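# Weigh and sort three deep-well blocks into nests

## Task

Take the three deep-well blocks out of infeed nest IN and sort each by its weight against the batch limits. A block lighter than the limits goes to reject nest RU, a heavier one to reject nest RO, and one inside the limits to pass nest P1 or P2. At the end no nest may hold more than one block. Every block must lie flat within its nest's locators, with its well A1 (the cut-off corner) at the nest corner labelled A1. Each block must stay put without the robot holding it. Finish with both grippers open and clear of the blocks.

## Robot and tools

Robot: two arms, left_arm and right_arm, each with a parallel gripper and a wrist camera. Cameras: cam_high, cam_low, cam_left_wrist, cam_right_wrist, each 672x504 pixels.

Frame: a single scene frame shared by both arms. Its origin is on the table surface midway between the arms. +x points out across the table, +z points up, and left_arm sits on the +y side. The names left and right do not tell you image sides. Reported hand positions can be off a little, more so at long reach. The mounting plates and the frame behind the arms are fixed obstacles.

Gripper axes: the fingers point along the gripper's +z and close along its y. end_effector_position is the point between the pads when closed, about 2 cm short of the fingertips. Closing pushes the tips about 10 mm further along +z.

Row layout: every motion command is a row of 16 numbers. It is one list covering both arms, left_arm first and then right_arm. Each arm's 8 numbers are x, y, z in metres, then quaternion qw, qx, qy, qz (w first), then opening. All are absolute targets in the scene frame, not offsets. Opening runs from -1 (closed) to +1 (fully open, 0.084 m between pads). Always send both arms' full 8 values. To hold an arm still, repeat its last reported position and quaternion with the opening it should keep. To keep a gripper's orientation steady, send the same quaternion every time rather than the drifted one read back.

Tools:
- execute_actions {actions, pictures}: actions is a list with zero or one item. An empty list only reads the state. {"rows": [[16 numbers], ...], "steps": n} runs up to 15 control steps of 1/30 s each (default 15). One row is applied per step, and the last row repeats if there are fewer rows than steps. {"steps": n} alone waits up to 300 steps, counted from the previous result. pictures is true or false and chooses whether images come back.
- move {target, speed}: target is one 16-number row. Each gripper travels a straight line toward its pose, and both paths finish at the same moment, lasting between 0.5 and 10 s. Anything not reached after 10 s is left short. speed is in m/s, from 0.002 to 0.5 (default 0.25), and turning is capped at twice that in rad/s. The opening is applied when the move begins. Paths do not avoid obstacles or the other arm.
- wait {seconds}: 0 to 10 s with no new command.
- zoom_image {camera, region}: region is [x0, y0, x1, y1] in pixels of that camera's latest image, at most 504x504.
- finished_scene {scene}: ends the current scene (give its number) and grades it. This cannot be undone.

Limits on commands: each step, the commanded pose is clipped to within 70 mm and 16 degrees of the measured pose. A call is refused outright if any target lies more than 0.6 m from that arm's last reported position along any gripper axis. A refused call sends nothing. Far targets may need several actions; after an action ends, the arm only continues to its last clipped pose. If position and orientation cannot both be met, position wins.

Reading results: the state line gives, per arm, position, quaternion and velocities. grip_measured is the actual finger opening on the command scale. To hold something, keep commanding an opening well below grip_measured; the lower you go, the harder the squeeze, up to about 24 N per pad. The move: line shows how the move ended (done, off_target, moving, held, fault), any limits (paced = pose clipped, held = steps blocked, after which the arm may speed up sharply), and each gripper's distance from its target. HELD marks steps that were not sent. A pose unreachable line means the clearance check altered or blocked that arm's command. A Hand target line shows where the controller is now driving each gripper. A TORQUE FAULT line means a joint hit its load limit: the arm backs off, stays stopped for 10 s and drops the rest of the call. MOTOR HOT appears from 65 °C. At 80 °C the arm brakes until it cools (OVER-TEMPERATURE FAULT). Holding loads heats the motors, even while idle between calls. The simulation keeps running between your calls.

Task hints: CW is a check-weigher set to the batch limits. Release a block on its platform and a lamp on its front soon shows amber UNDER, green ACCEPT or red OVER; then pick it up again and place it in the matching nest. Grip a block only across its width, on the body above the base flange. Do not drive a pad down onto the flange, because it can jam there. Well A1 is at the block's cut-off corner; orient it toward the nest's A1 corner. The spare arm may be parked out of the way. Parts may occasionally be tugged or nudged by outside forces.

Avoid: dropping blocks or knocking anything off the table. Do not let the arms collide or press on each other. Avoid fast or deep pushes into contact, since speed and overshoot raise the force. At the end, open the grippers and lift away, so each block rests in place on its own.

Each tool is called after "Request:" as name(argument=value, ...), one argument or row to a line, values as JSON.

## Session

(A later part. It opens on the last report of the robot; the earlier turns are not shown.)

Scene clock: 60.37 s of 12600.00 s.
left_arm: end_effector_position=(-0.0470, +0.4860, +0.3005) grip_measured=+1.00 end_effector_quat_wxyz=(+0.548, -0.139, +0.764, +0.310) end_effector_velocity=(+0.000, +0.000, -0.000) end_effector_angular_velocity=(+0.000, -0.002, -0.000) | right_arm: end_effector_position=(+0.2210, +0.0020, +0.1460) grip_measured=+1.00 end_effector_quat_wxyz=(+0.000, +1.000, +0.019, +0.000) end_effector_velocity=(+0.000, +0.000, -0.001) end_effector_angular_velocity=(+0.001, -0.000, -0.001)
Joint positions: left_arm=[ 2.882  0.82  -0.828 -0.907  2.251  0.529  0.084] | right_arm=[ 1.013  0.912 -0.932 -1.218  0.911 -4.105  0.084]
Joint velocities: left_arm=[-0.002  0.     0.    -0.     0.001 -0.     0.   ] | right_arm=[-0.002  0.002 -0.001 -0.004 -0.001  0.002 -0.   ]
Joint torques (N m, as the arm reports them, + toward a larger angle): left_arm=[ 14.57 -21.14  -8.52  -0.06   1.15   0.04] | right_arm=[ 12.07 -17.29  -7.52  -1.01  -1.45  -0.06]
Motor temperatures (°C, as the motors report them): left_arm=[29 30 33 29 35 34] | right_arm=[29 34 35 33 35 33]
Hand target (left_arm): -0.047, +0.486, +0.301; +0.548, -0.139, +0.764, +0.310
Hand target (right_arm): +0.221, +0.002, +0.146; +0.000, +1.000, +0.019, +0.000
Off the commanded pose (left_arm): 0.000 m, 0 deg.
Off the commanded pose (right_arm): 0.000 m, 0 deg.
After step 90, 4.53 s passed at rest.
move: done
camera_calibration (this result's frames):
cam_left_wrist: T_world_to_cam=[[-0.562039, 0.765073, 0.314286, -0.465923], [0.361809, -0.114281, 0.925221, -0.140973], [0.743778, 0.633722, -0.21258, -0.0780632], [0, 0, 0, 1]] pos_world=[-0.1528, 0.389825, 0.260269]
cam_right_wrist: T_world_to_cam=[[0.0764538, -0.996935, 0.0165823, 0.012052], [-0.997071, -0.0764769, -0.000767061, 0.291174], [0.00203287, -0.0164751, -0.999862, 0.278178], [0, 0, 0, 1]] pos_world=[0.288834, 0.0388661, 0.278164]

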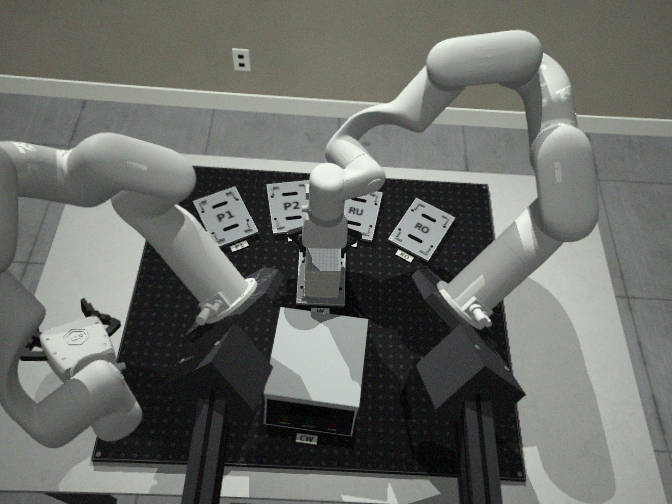

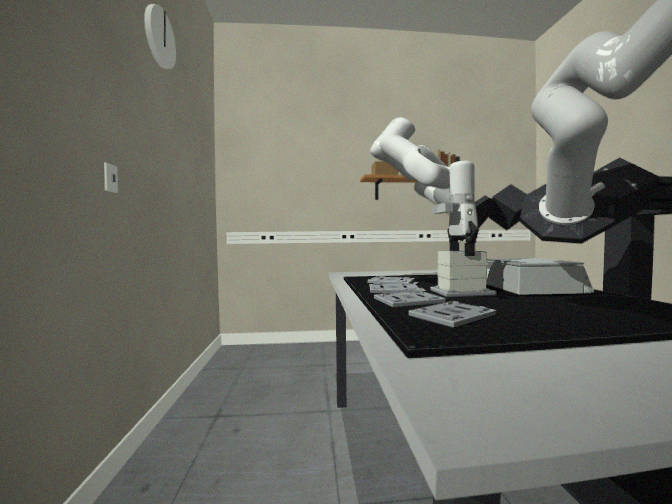

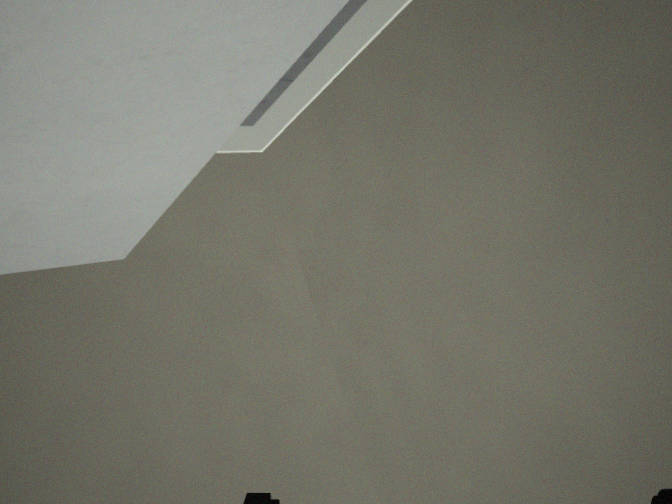

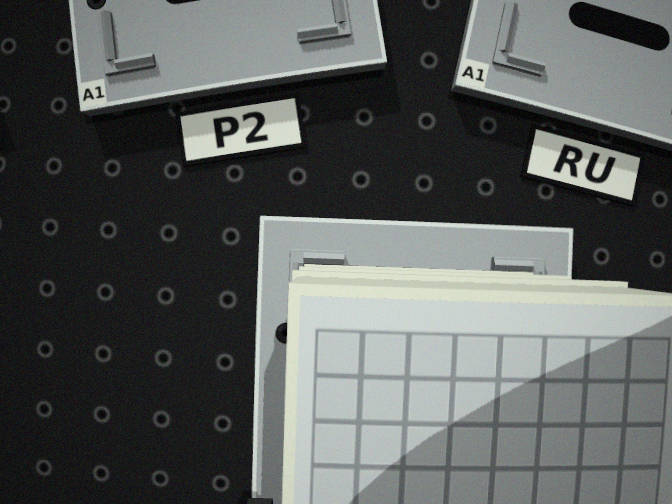

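Request:
move(
  target=[-0.047,0.486,0.3005,0.548,-0.139,0.764,0.31,1,0.221,0.0021,0.129,0,0.9998,0.0192,0,1],
  speed=0.008,
)

Request:
move(
  target=[-0.047,0.486,0.3005,0.548,-0.139,0.764,0.31,1,0.221,0.0021,0.129,0,0.9998,0.0192,0,0.3],
  speed=0.008,
)

Request:
move(
  target=[-0.047,0.486,0.3005,0.548,-0.139,0.764,0.31,1,0.221,0.0021,0.165,0,0.9998,0.0192,0,0.3],
  speed=0.03,
)

Request:
move(
  target=[-0.047,0.486,0.3005,0.548,-0.139,0.764,0.31,1,-0.02,0.01,0.155,0,0.9998,0.0192,0,0.3],
  speed=0.12,
)

Scene clock: 83.73 s of 12600.00 s.
left_arm: end_effector_position=(-0.0470, +0.4860, +0.3005) grip_measured=+1.00 end_effector_quat_wxyz=(+0.548, -0.139, +0.764, +0.310) end_effector_velocity=(+0.000, -0.000, -0.000) end_effector_angular_velocity=(-0.001, -0.001, -0.001) | right_arm: end_effector_position=(+0.2210, +0.0021, +0.1291) grip_measured=+1.00 end_effector_quat_wxyz=(+0.000, +1.000, +0.019, +0.000) end_effector_velocity=(+0.000, +0.000, -0.002) end_effector_angular_velocity=(+0.001, +0.000, -0.001)
Joint positions: left_arm=[ 2.882  0.82  -0.828 -0.907  2.251  0.529  0.084] | right_arm=[ 0.975  0.946 -0.946 -1.272  0.904 -4.081  0.084]
Joint velocities: left_arm=[-0.001 -0.     0.     0.    -0.    -0.    -0.   ] | right_arm=[-0.005  0.004 -0.002 -0.006 -0.002  0.002 -0.   ]
Joint torques (N m, as the arm reports them, + toward a larger angle): left_arm=[ 14.61 -21.71  -8.59  -0.35   1.23   0.14] | right_arm=[ 12.94 -16.28  -6.79  -0.35  -1.12  -0.16]
Motor temperatures (°C, as the motors report them): left_arm=[29 30 33 29 35 34] | right_arm=[29 35 35 33 35 33]
Hand target (left_arm): -0.047, +0.486, +0.301; +0.548, -0.139, +0.764, +0.310
Hand target (right_arm): +0.221, +0.002, +0.129; +0.000, +1.000, +0.019, +0.000
Off the commanded pose (left_arm): 0.000 m, 0 deg.
Off the commanded pose (right_arm): 0.000 m, 0 deg.
After step 90, 18.03 s passed at rest.
move: done
camera_calibration (this result's frames):
cam_left_wrist: T_world_to_cam=[[-0.562039, 0.765073, 0.314286, -0.465923], [0.361809, -0.114281, 0.925221, -0.140973], [0.743778, 0.633722, -0.21258, -0.0780631], [0, 0, 0, 1]] pos_world=[-0.1528, 0.389825, 0.260269]
cam_right_wrist: T_world_to_cam=[[0.0764098, -0.99694, 0.0164913, 0.0123928], [-0.997074, -0.0764335, -0.000810468, 0.2912], [0.00206847, -0.0163811, -0.999864, 0.261231], [0, 0, 0, 1]] pos_world=[0.288861, 0.0388915, 0.261227]

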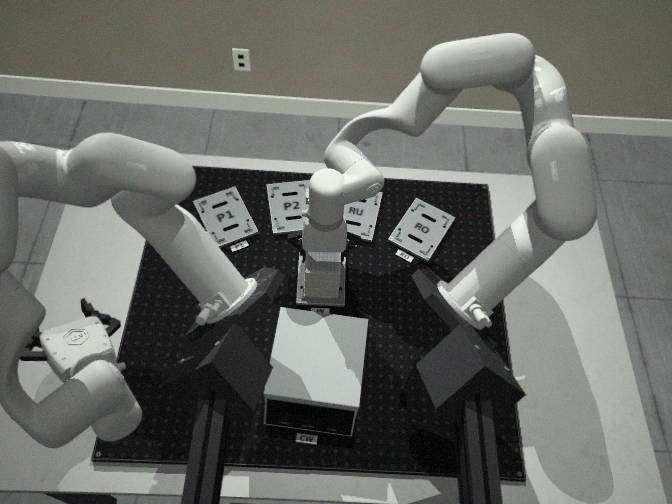

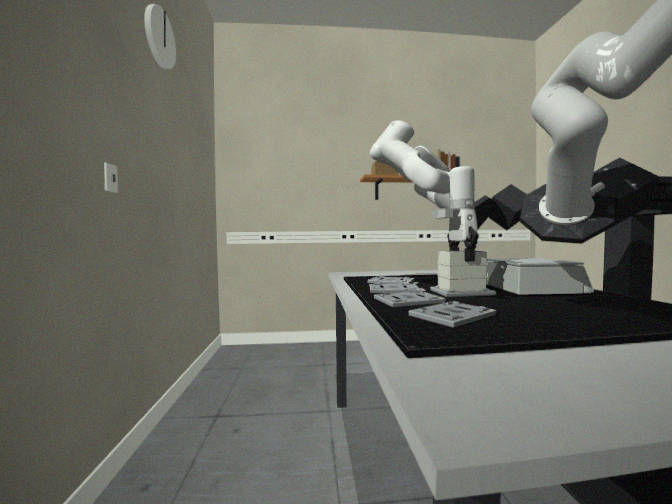

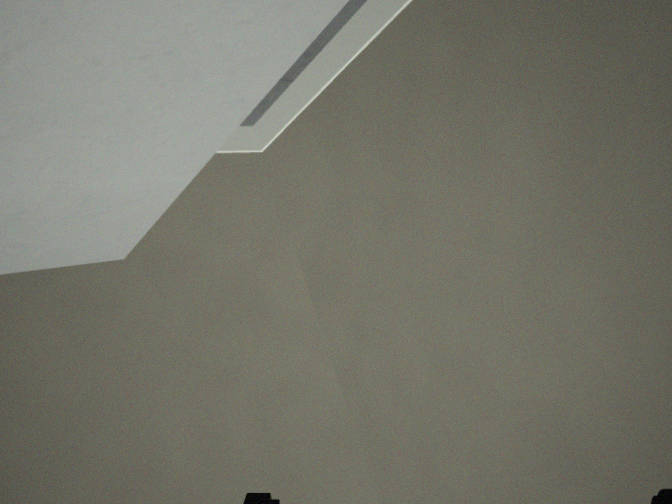

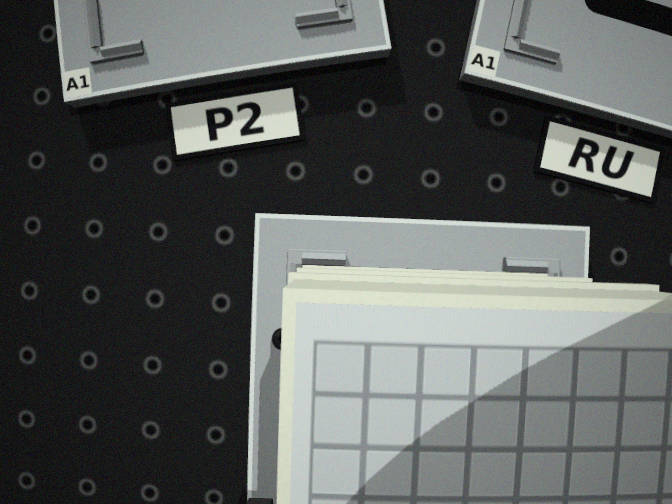

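Scene clock: 84.43 s of 12600.00 s.
left_arm: end_effector_position=(-0.0470, +0.4860, +0.3005) grip_measured=+1.00 end_effector_quat_wxyz=(+0.548, -0.139, +0.764, +0.310) end_effector_velocity=(+0.000, +0.000, +0.000) end_effector_angular_velocity=(+0.000, -0.000, -0.000) | right_arm: end_effector_position=(+0.2212, +0.0023, +0.1292) grip_measured=+0.97 end_effector_quat_wxyz=(-0.000, +1.000, +0.019, +0.000) end_effector_velocity=(-0.000, -0.000, -0.000) end_effector_angular_velocity=(-0.000, -0.001, -0.000)
Joint positions: left_arm=[ 2.882  0.82  -0.828 -0.907  2.251  0.529  0.084] | right_arm=[ 0.975  0.946 -0.947 -1.272  0.904 -4.081  0.083]
Joint velocities: left_arm=[-0.  0. -0.  0.  0.  0.  0.] | right_arm=[ 0.     0.     0.    -0.     0.     0.001  0.   ]
Joint torques (N m, as the arm reports them, + toward a larger angle): left_arm=[ 14.81 -21.56  -8.6   -0.13   1.16   0.22] | right_arm=[ 12.05 -14.99  -6.06  -0.5   -1.23  -0.33]
Motor temperatures (°C, as the motors report them): left_arm=[29 30 33 29 35 34] | right_arm=[29 35 35 33 35 33]
Hand target (left_arm): -0.047, +0.486, +0.301; +0.548, -0.139, +0.764, +0.310
Hand target (right_arm): +0.221, +0.002, +0.129; +0.000, +1.000, +0.019, +0.000
Off the commanded pose (left_arm): 0.000 m, 0 deg.
Off the commanded pose (right_arm): 0.000 m, 0 deg.
move: done
camera_calibration (this result's frames):
cam_left_wrist: T_world_to_cam=[[-0.562039, 0.765073, 0.314286, -0.465923], [0.361809, -0.114281, 0.925221, -0.140973], [0.743778, 0.633722, -0.21258, -0.0780632], [0, 0, 0, 1]] pos_world=[-0.1528, 0.389825, 0.260269]
cam_right_wrist: T_world_to_cam=[[0.0761528, -0.996968, 0.0160053, 0.0126819], [-0.997094, -0.0761789, -0.00102267, 0.2914], [0.00223883, -0.0158809, -0.999871, 0.261264], [0, 0, 0, 1]] pos_world=[0.289003, 0.0389911, 0.261325]

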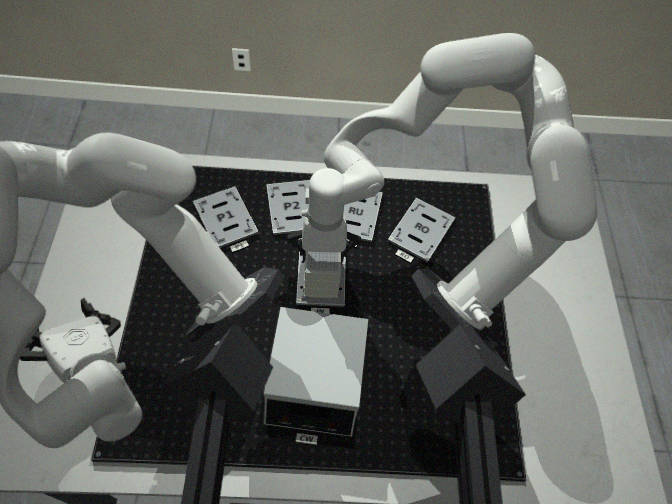

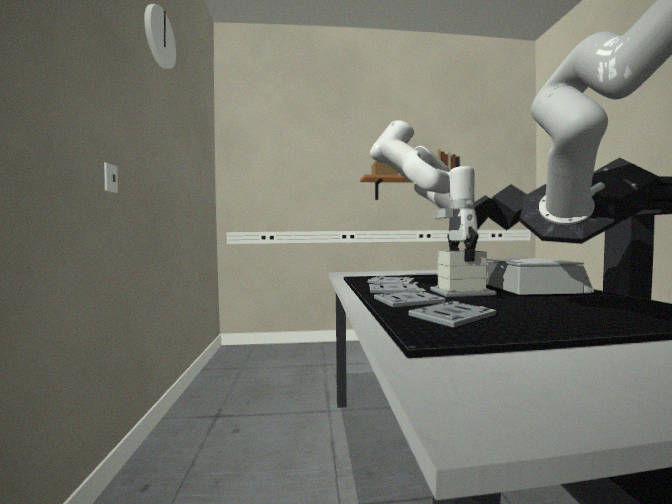

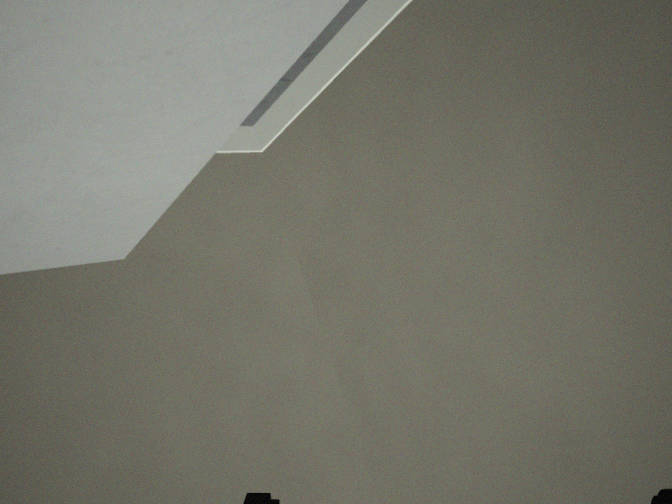

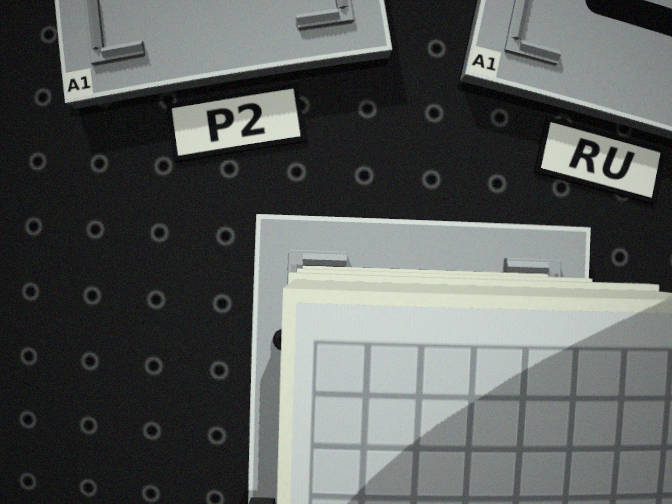

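Scene clock: 86.00 s of 12600.00 s.
left_arm: end_effector_position=(-0.0470, +0.4860, +0.3005) grip_measured=+1.00 end_effector_quat_wxyz=(+0.548, -0.139, +0.764, +0.310) end_effector_velocity=(+0.000, +0.000, -0.000) end_effector_angular_velocity=(-0.001, -0.001, -0.001) | right_arm: end_effector_position=(+0.2209, +0.0020, +0.1649) grip_measured=+0.97 end_effector_quat_wxyz=(+0.000, +1.000, +0.019, -0.000) end_effector_velocity=(-0.001, -0.000, +0.001) end_effector_angular_velocity=(-0.001, +0.002, +0.000)
Joint positions: left_arm=[ 2.882  0.82  -0.828 -0.907  2.251  0.529  0.084] | right_arm=[ 1.056  0.875 -0.919 -1.158  0.921 -4.133  0.083]
Joint velocities: left_arm=[-0.003 -0.     0.    -0.001  0.     0.     0.   ] | right_arm=[ 0.004 -0.002  0.001  0.008  0.001 -0.003  0.   ]
Joint torques (N m, as the arm reports them, + toward a larger angle): left_arm=[ 14.75 -21.42  -8.53  -0.26   1.1    0.04] | right_arm=[ 12.92 -17.66  -8.56  -1.01  -1.3   -0.36]
Motor temperatures (°C, as the motors report them): left_arm=[29 30 33 29 35 34] | right_arm=[29 35 35 33 35 33]
Hand target (left_arm): -0.047, +0.486, +0.300; +0.548, -0.139, +0.764, +0.310
Hand target (right_arm): +0.221, +0.002, +0.165; -0.000, +1.000, +0.019, -0.000
Off the commanded pose (left_arm): 0.000 m, 0 deg.
Off the commanded pose (right_arm): 0.000 m, 0 deg.
move: done
camera_calibration (this result's frames):
cam_left_wrist: T_world_to_cam=[[-0.562039, 0.765073, 0.314286, -0.465923], [0.361809, -0.114281, 0.925221, -0.140973], [0.743778, 0.633722, -0.21258, -0.0780632], [0, 0, 0, 1]] pos_world=[-0.1528, 0.389825, 0.260269]
cam_right_wrist: T_world_to_cam=[[0.0765058, -0.996933, 0.0164607, 0.011763], [-0.997068, -0.0765237, -0.000457202, 0.29102], [0.00171543, -0.0163775, -0.999864, 0.297085], [0, 0, 0, 1]] pos_world=[0.288757, 0.0388624, 0.296985]

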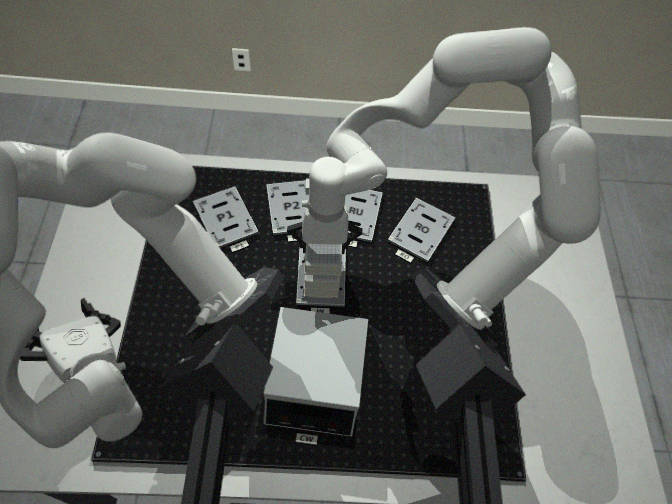

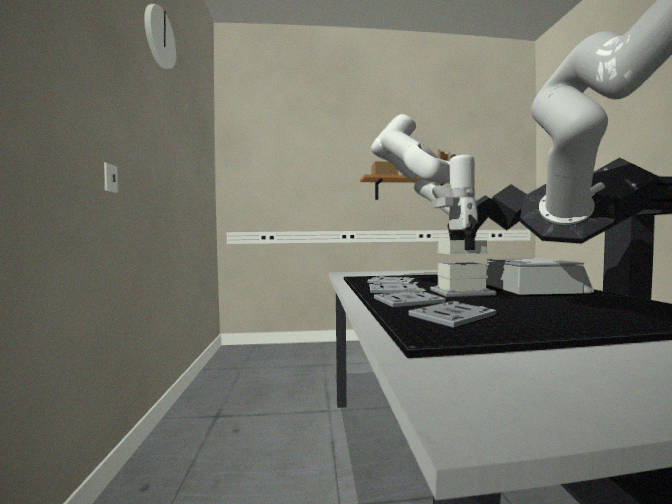

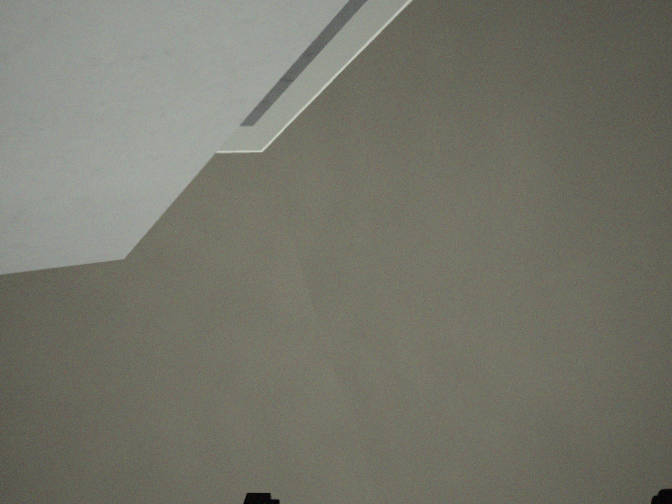

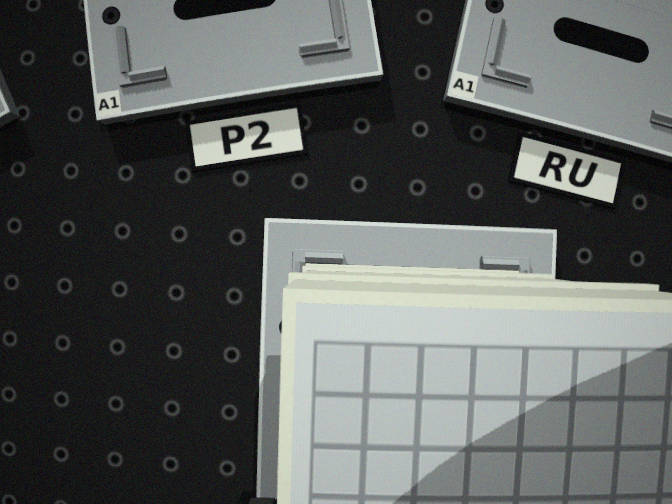

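Scene clock: 88.53 s of 12600.00 s.
left_arm: end_effector_position=(-0.0470, +0.4860, +0.3005) grip_measured=+1.00 end_effector_quat_wxyz=(+0.548, -0.139, +0.764, +0.310) end_effector_velocity=(-0.000, -0.000, -0.000) end_effector_angular_velocity=(-0.001, +0.001, +0.000) | right_arm: end_effector_position=(-0.0205, +0.0108, +0.1555) grip_measured=+0.97 end_effector_quat_wxyz=(-0.001, +1.000, +0.020, -0.001) end_effector_velocity=(-0.002, -0.001, -0.000) end_effector_angular_velocity=(-0.003, -0.000, +0.001)
Joint positions: left_arm=[ 2.882  0.82  -0.828 -0.907  2.251  0.529  0.084] | right_arm=[ 1.616  1.306 -1.033 -0.807  0.695 -3.83   0.083]
Joint velocities: left_arm=[ 0.001  0.    -0.     0.    -0.002 -0.    -0.   ] | right_arm=[ 0.008  0.004 -0.003  0.012 -0.    -0.005  0.   ]
Joint torques (N m, as the arm reports them, + toward a larger angle): left_arm=[ 14.69 -21.68  -8.63  -0.07   1.09   0.01] | right_arm=[  7.26 -24.76 -11.84  -0.5   -1.24  -0.04]
Motor temperatures (°C, as the motors report them): left_arm=[29 30 33 29 35 34] | right_arm=[29 35 35 33 35 33]
Hand target (left_arm): -0.047, +0.486, +0.301; +0.548, -0.139, +0.764, +0.310
Hand target (right_arm): -0.021, +0.011, +0.155; -0.001, +1.000, +0.020, -0.001
Off the commanded pose (left_arm): 0.000 m, 0 deg.
Off the commanded pose (right_arm): 0.001 m, 0 deg.
move: done
camera_calibration (this result's frames):
cam_left_wrist: T_world_to_cam=[[-0.562039, 0.765073, 0.314286, -0.465923], [0.361809, -0.114281, 0.925221, -0.140973], [0.743779, 0.633722, -0.21258, -0.0780631], [0, 0, 0, 1]] pos_world=[-0.1528, 0.389825, 0.260269]
cam_right_wrist: T_world_to_cam=[[0.0771113, -0.996913, 0.0147442, 0.0393891], [-0.997022, -0.0771132, 0.000446496, 0.0508497], [0.000691857, -0.0147348, -0.999891, 0.288185], [0, 0, 0, 1]] pos_world=[0.0474616, 0.0474351, 0.28755]

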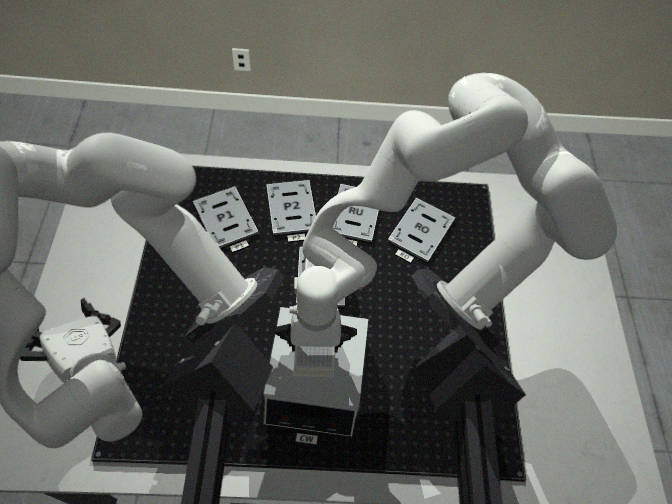

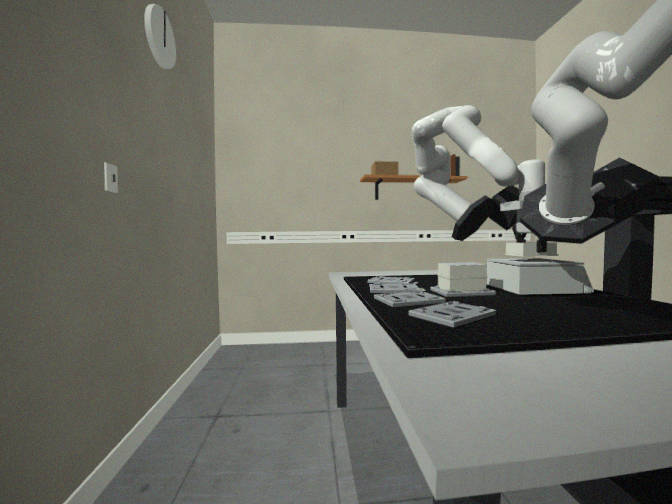

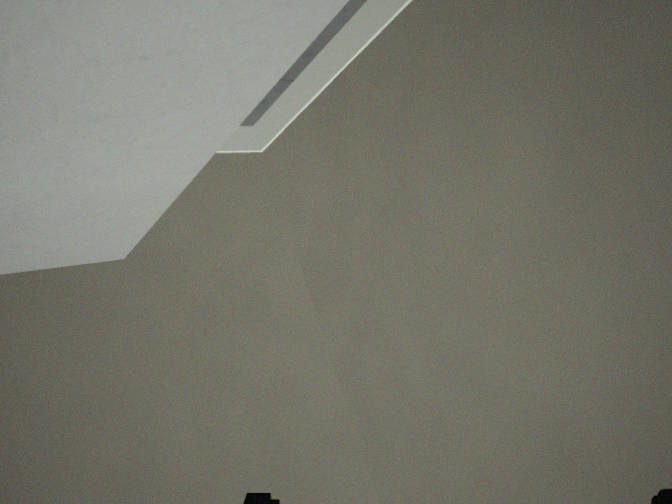

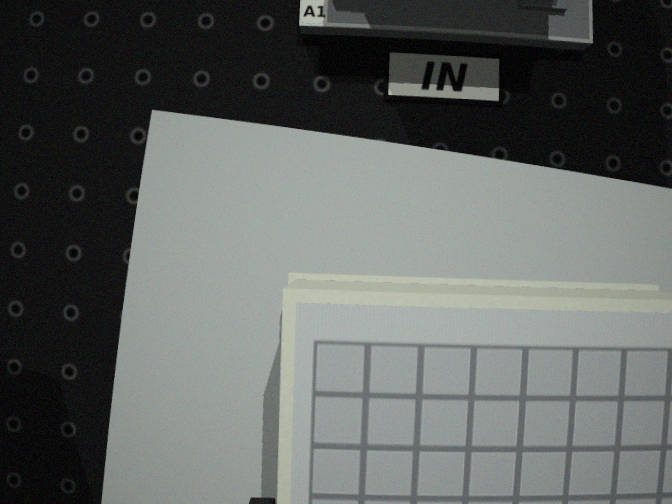

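Request:
move(
  target=[-0.047,0.486,0.3005,0.548,-0.139,0.764,0.31,1,-0.02,0.01,0.140,0,0.9998,0.0192,0,0.3],
  speed=0.008,
)

Request:
zoom_image(
  camera="cam_low",
  region=[480,225,600,295],
)

Scene clock: 103.50 s of 12600.00 s.
left_arm: end_effector_position=(-0.0470, +0.4860, +0.3005) grip_measured=+1.00 end_effector_quat_wxyz=(+0.548, -0.139, +0.764, +0.310) end_effector_velocity=(+0.000, +0.000, +0.000) end_effector_angular_velocity=(+0.000, -0.001, +0.001) | right_arm: end_effector_position=(-0.0200, +0.0100, +0.1401) grip_measured=+0.97 end_effector_quat_wxyz=(+0.000, +1.000, +0.019, +0.000) end_effector_velocity=(-0.000, +0.000, -0.001) end_effector_angular_velocity=(+0.001, -0.001, +0.000)
Joint positions: left_arm=[ 2.882  0.82  -0.828 -0.907  2.251  0.529  0.084] | right_arm=[ 1.581  1.341 -1.044 -0.869  0.688 -3.792  0.083]
Joint velocities: left_arm=[ 0.    -0.     0.     0.     0.001 -0.    -0.   ] | right_arm=[-0.001  0.004 -0.002 -0.006 -0.001  0.004  0.   ]
Joint torques (N m, as the arm reports them, + toward a larger angle): left_arm=[ 14.87 -21.91  -8.49  -0.29   1.12   0.08] | right_arm=[  7.14 -25.64 -11.33  -0.87  -1.54  -0.24]
Motor temperatures (°C, as the motors report them): left_arm=[29 30 33 29 35 34] | right_arm=[29 35 36 33 35 33]
Hand target (left_arm): -0.047, +0.486, +0.301; +0.548, -0.139, +0.764, +0.310
Hand target (right_arm): -0.020, +0.010, +0.140; -0.000, +1.000, +0.019, +0.000
Off the commanded pose (left_arm): 0.000 m, 0 deg.
Off the commanded pose (right_arm): 0.000 m, 0 deg.
After step 90, 9.80 s passed at rest.
move: done
camera_calibration (this result's frames):
cam_left_wrist: T_world_to_cam=[[-0.562039, 0.765073, 0.314286, -0.465923], [0.361809, -0.114281, 0.925221, -0.140973], [0.743778, 0.633722, -0.21258, -0.0780632], [0, 0, 0, 1]] pos_world=[-0.1528, 0.389825, 0.260269]
cam_right_wrist: T_world_to_cam=[[0.0763954, -0.996942, 0.016444, 0.0385402], [-0.997075, -0.0764194, -0.000836041, 0.0515257], [0.00209013, -0.0163321, -0.999864, 0.272853], [0, 0, 0, 1]] pos_world=[0.0478604, 0.0468162, 0.272225]

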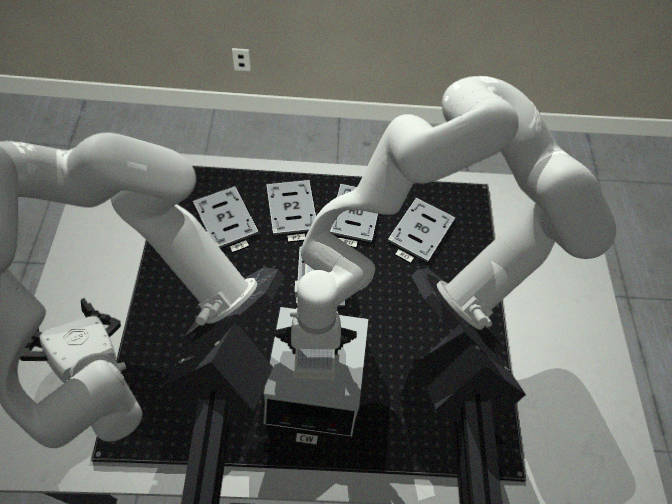

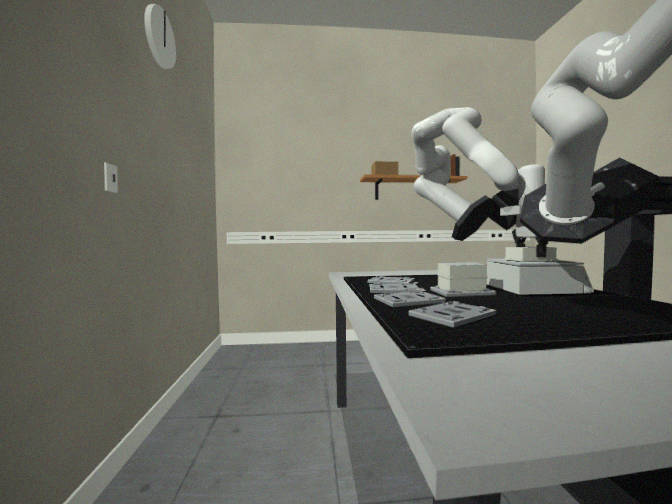

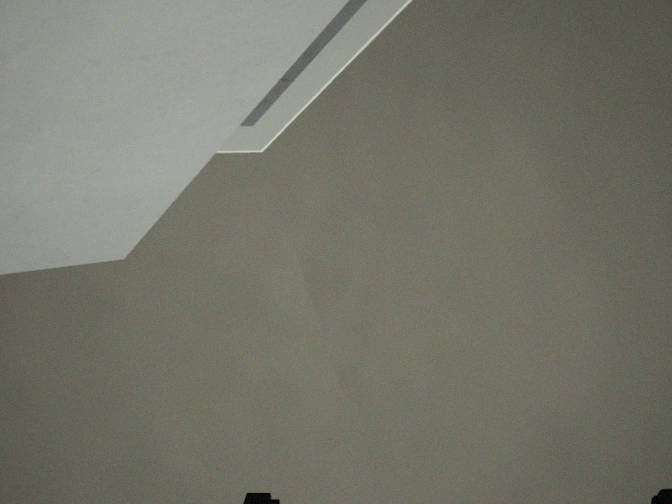

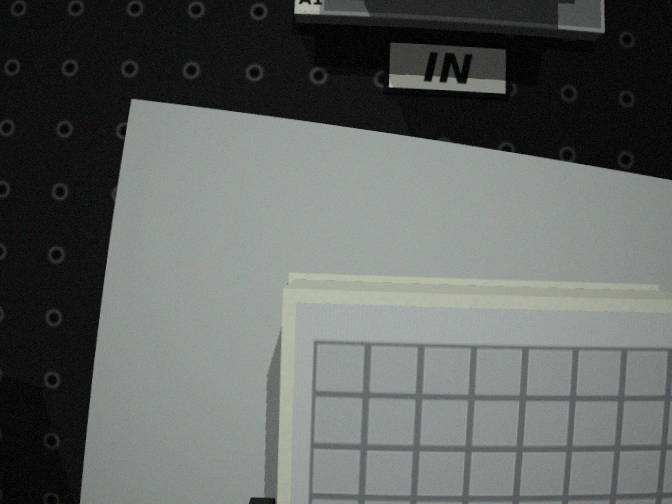

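Region (480, 225, 600, 295) of cam_low's 672x504 image, scaled by 4.200, with more detail than that image has; it fills the top 294 rows of this view, and the rest is white.

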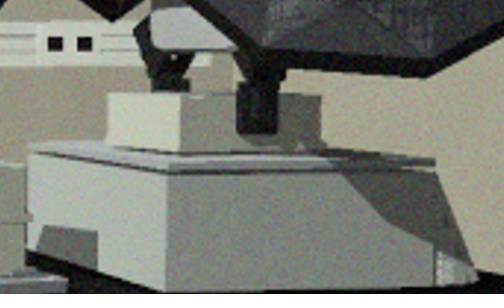

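No contact yet.

Request:
move(
  target=[-0.047,0.486,0.3005,0.548,-0.139,0.764,0.31,1,-0.02,0.01,0.137,0,0.9998,0.0192,0,0.3],
  speed=0.004,
)

Request:
move(
  target=[-0.047,0.486,0.3005,0.548,-0.139,0.764,0.31,1,-0.02,0.01,0.1355,0,0.9998,0.0192,0,0.3],
  speed=0.003,
)

Scene clock: 113.17 s of 12600.00 s.
left_arm: end_effector_position=(-0.0470, +0.4860, +0.3005) grip_measured=+1.00 end_effector_quat_wxyz=(+0.548, -0.139, +0.764, +0.310) end_effector_velocity=(+0.001, +0.000, -0.001) end_effector_angular_velocity=(-0.002, -0.001, -0.003) | right_arm: end_effector_position=(-0.0200, +0.0102, +0.1372) grip_measured=+0.97 end_effector_quat_wxyz=(-0.000, +1.000, +0.019, -0.000) end_effector_velocity=(+0.000, +0.000, -0.001) end_effector_angular_velocity=(+0.001, -0.001, +0.000)
Joint positions: left_arm=[ 2.882  0.82  -0.828 -0.907  2.251  0.529  0.084] | right_arm=[ 1.574  1.348 -1.047 -0.882  0.687 -3.785  0.083]
Joint velocities: left_arm=[-0.004 -0.    -0.     0.    -0.001  0.001  0.   ] | right_arm=[-0.002  0.002 -0.001 -0.006 -0.     0.003  0.   ]
Joint torques (N m, as the arm reports them, + toward a larger angle): left_arm=[ 14.32 -21.53  -8.76  -0.22   1.28   0.01] | right_arm=[  6.24 -24.62 -10.78  -0.6   -1.37  -0.26]
Motor temperatures (°C, as the motors report them): left_arm=[29 30 33 29 35 34] | right_arm=[29 35 36 33 35 33]
Hand target (left_arm): -0.047, +0.486, +0.300; +0.548, -0.139, +0.764, +0.310
Hand target (right_arm): -0.020, +0.010, +0.137; -0.000, +1.000, +0.019, +0.000
Off the commanded pose (left_arm): 0.000 m, 0 deg.
Off the commanded pose (right_arm): 0.000 m, 0 deg.
After step 90, 5.70 s passed at rest.
move: done
camera_calibration (this result's frames):
cam_left_wrist: T_world_to_cam=[[-0.562039, 0.765073, 0.314286, -0.465923], [0.361809, -0.114281, 0.925221, -0.140973], [0.743778, 0.633722, -0.21258, -0.0780633], [0, 0, 0, 1]] pos_world=[-0.1528, 0.389825, 0.260269]
cam_right_wrist: T_world_to_cam=[[0.0762197, -0.996964, 0.0159229, 0.0388606], [-0.997089, -0.0762392, -0.00061875, 0.0514984], [0.00183082, -0.0158294, -0.999873, 0.26998], [0, 0, 0, 1]] pos_world=[0.0478922, 0.0469425, 0.269359]

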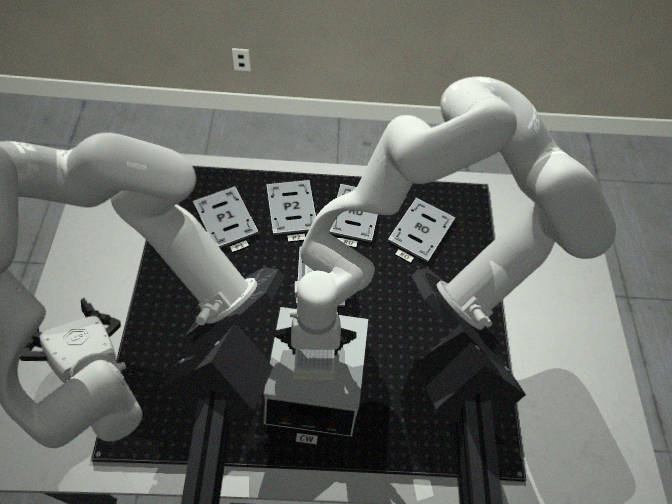

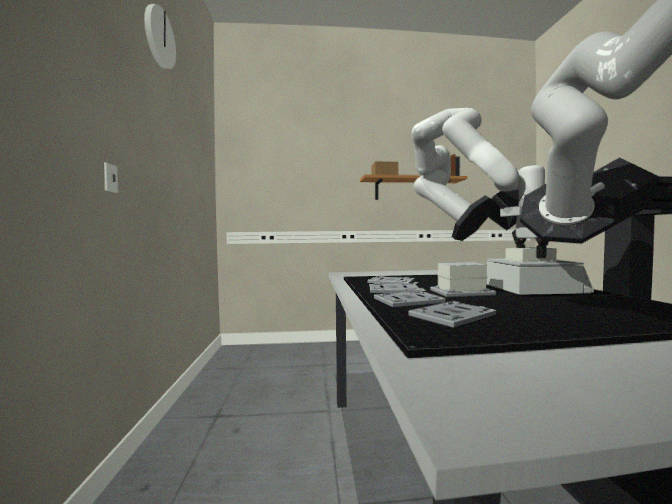

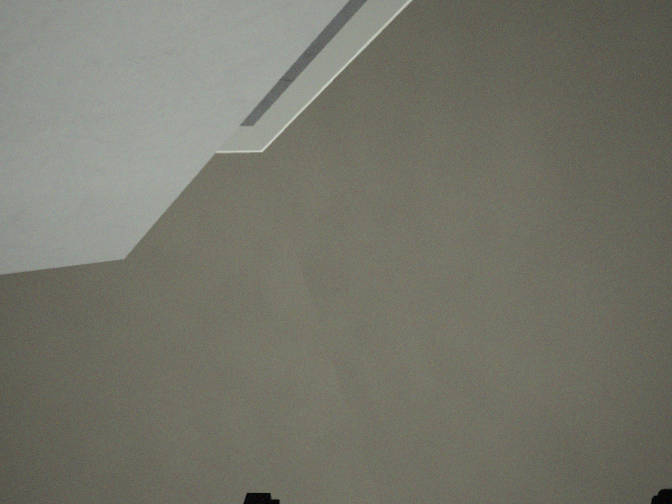

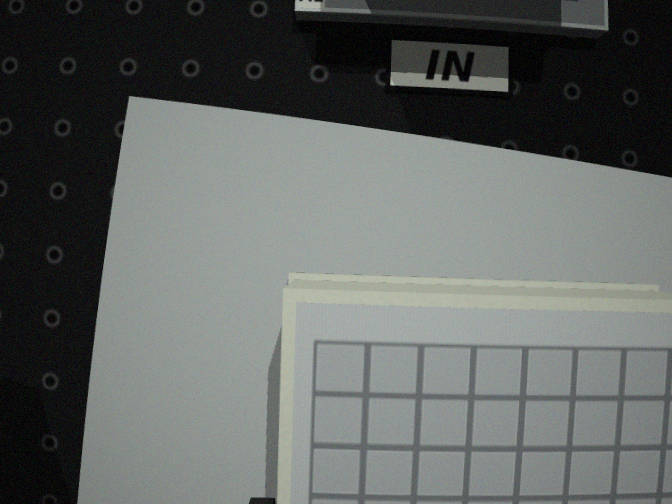

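Scene clock: 113.97 s of 12600.00 s.
left_arm: end_effector_position=(-0.0470, +0.4860, +0.3005) grip_measured=+1.00 end_effector_quat_wxyz=(+0.548, -0.139, +0.764, +0.310) end_effector_velocity=(-0.000, +0.000, +0.000) end_effector_angular_velocity=(+0.001, -0.000, +0.001) | right_arm: end_effector_position=(-0.0199, +0.0110, +0.1364) grip_measured=+0.97 end_effector_quat_wxyz=(-0.001, +1.000, +0.019, -0.000) end_effector_velocity=(-0.000, -0.000, -0.001) end_effector_angular_velocity=(-0.001, -0.000, +0.001)
Joint positions: left_arm=[ 2.882  0.82  -0.828 -0.907  2.251  0.529  0.084] | right_arm=[ 1.571  1.351 -1.05  -0.888  0.686 -3.781  0.083]
Joint velocities: left_arm=[ 0.001 -0.     0.     0.     0.001  0.    -0.   ] | right_arm=[-0.001  0.002 -0.    -0.001  0.     0.     0.   ]
Joint torques (N m, as the arm reports them, + toward a larger angle): left_arm=[ 14.86 -21.6   -8.62  -0.19   1.3   -0.01] | right_arm=[  5.42 -18.31  -8.37  -0.94  -0.89  -0.01]
Motor temperatures (°C, as the motors report them): left_arm=[29 30 33 29 35 34] | right_arm=[29 35 36 33 35 33]
Hand target (left_arm): -0.047, +0.486, +0.300; +0.548, -0.139, +0.764, +0.310
Hand target (right_arm): -0.020, +0.010, +0.135; -0.000, +1.000, +0.019, +0.000
Off the commanded pose (left_arm): 0.000 m, 0 deg.
Off the commanded pose (right_arm): 0.001 m, 0 deg.
move: done
camera_calibration (this result's frames):
cam_left_wrist: T_world_to_cam=[[-0.562039, 0.765073, 0.314286, -0.465923], [0.361809, -0.114281, 0.925221, -0.140973], [0.743778, 0.633722, -0.21258, -0.0780632], [0, 0, 0, 1]] pos_world=[-0.1528, 0.389825, 0.260269]
cam_right_wrist: T_world_to_cam=[[0.0754183, -0.997052, 0.0141387, 0.039863], [-0.997151, -0.0754314, -0.000390334, 0.051636], [0.00145569, -0.014069, -0.9999, 0.269162], [0, 0, 0, 1]] pos_world=[0.0480906, 0.0474272, 0.268591]

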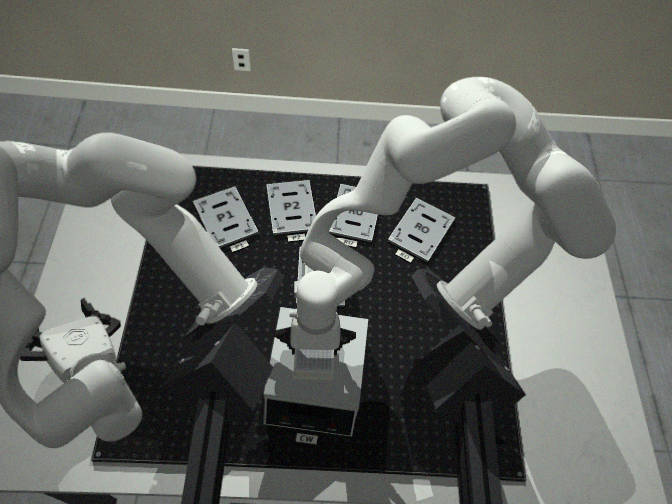

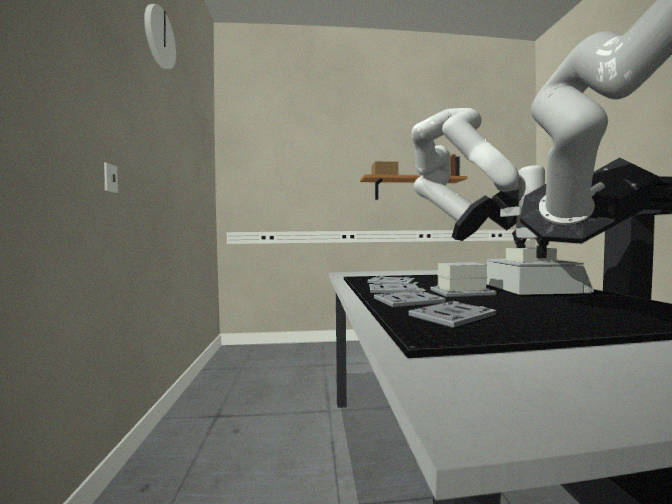

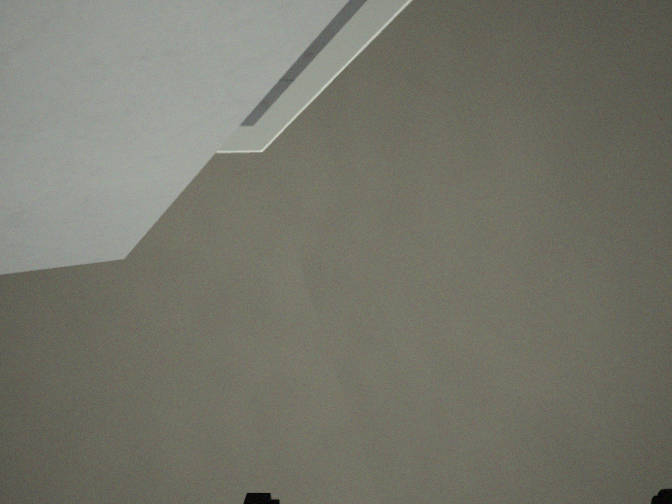

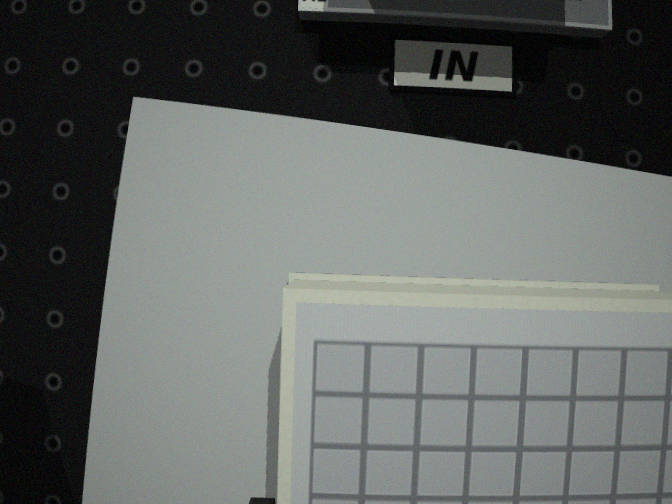

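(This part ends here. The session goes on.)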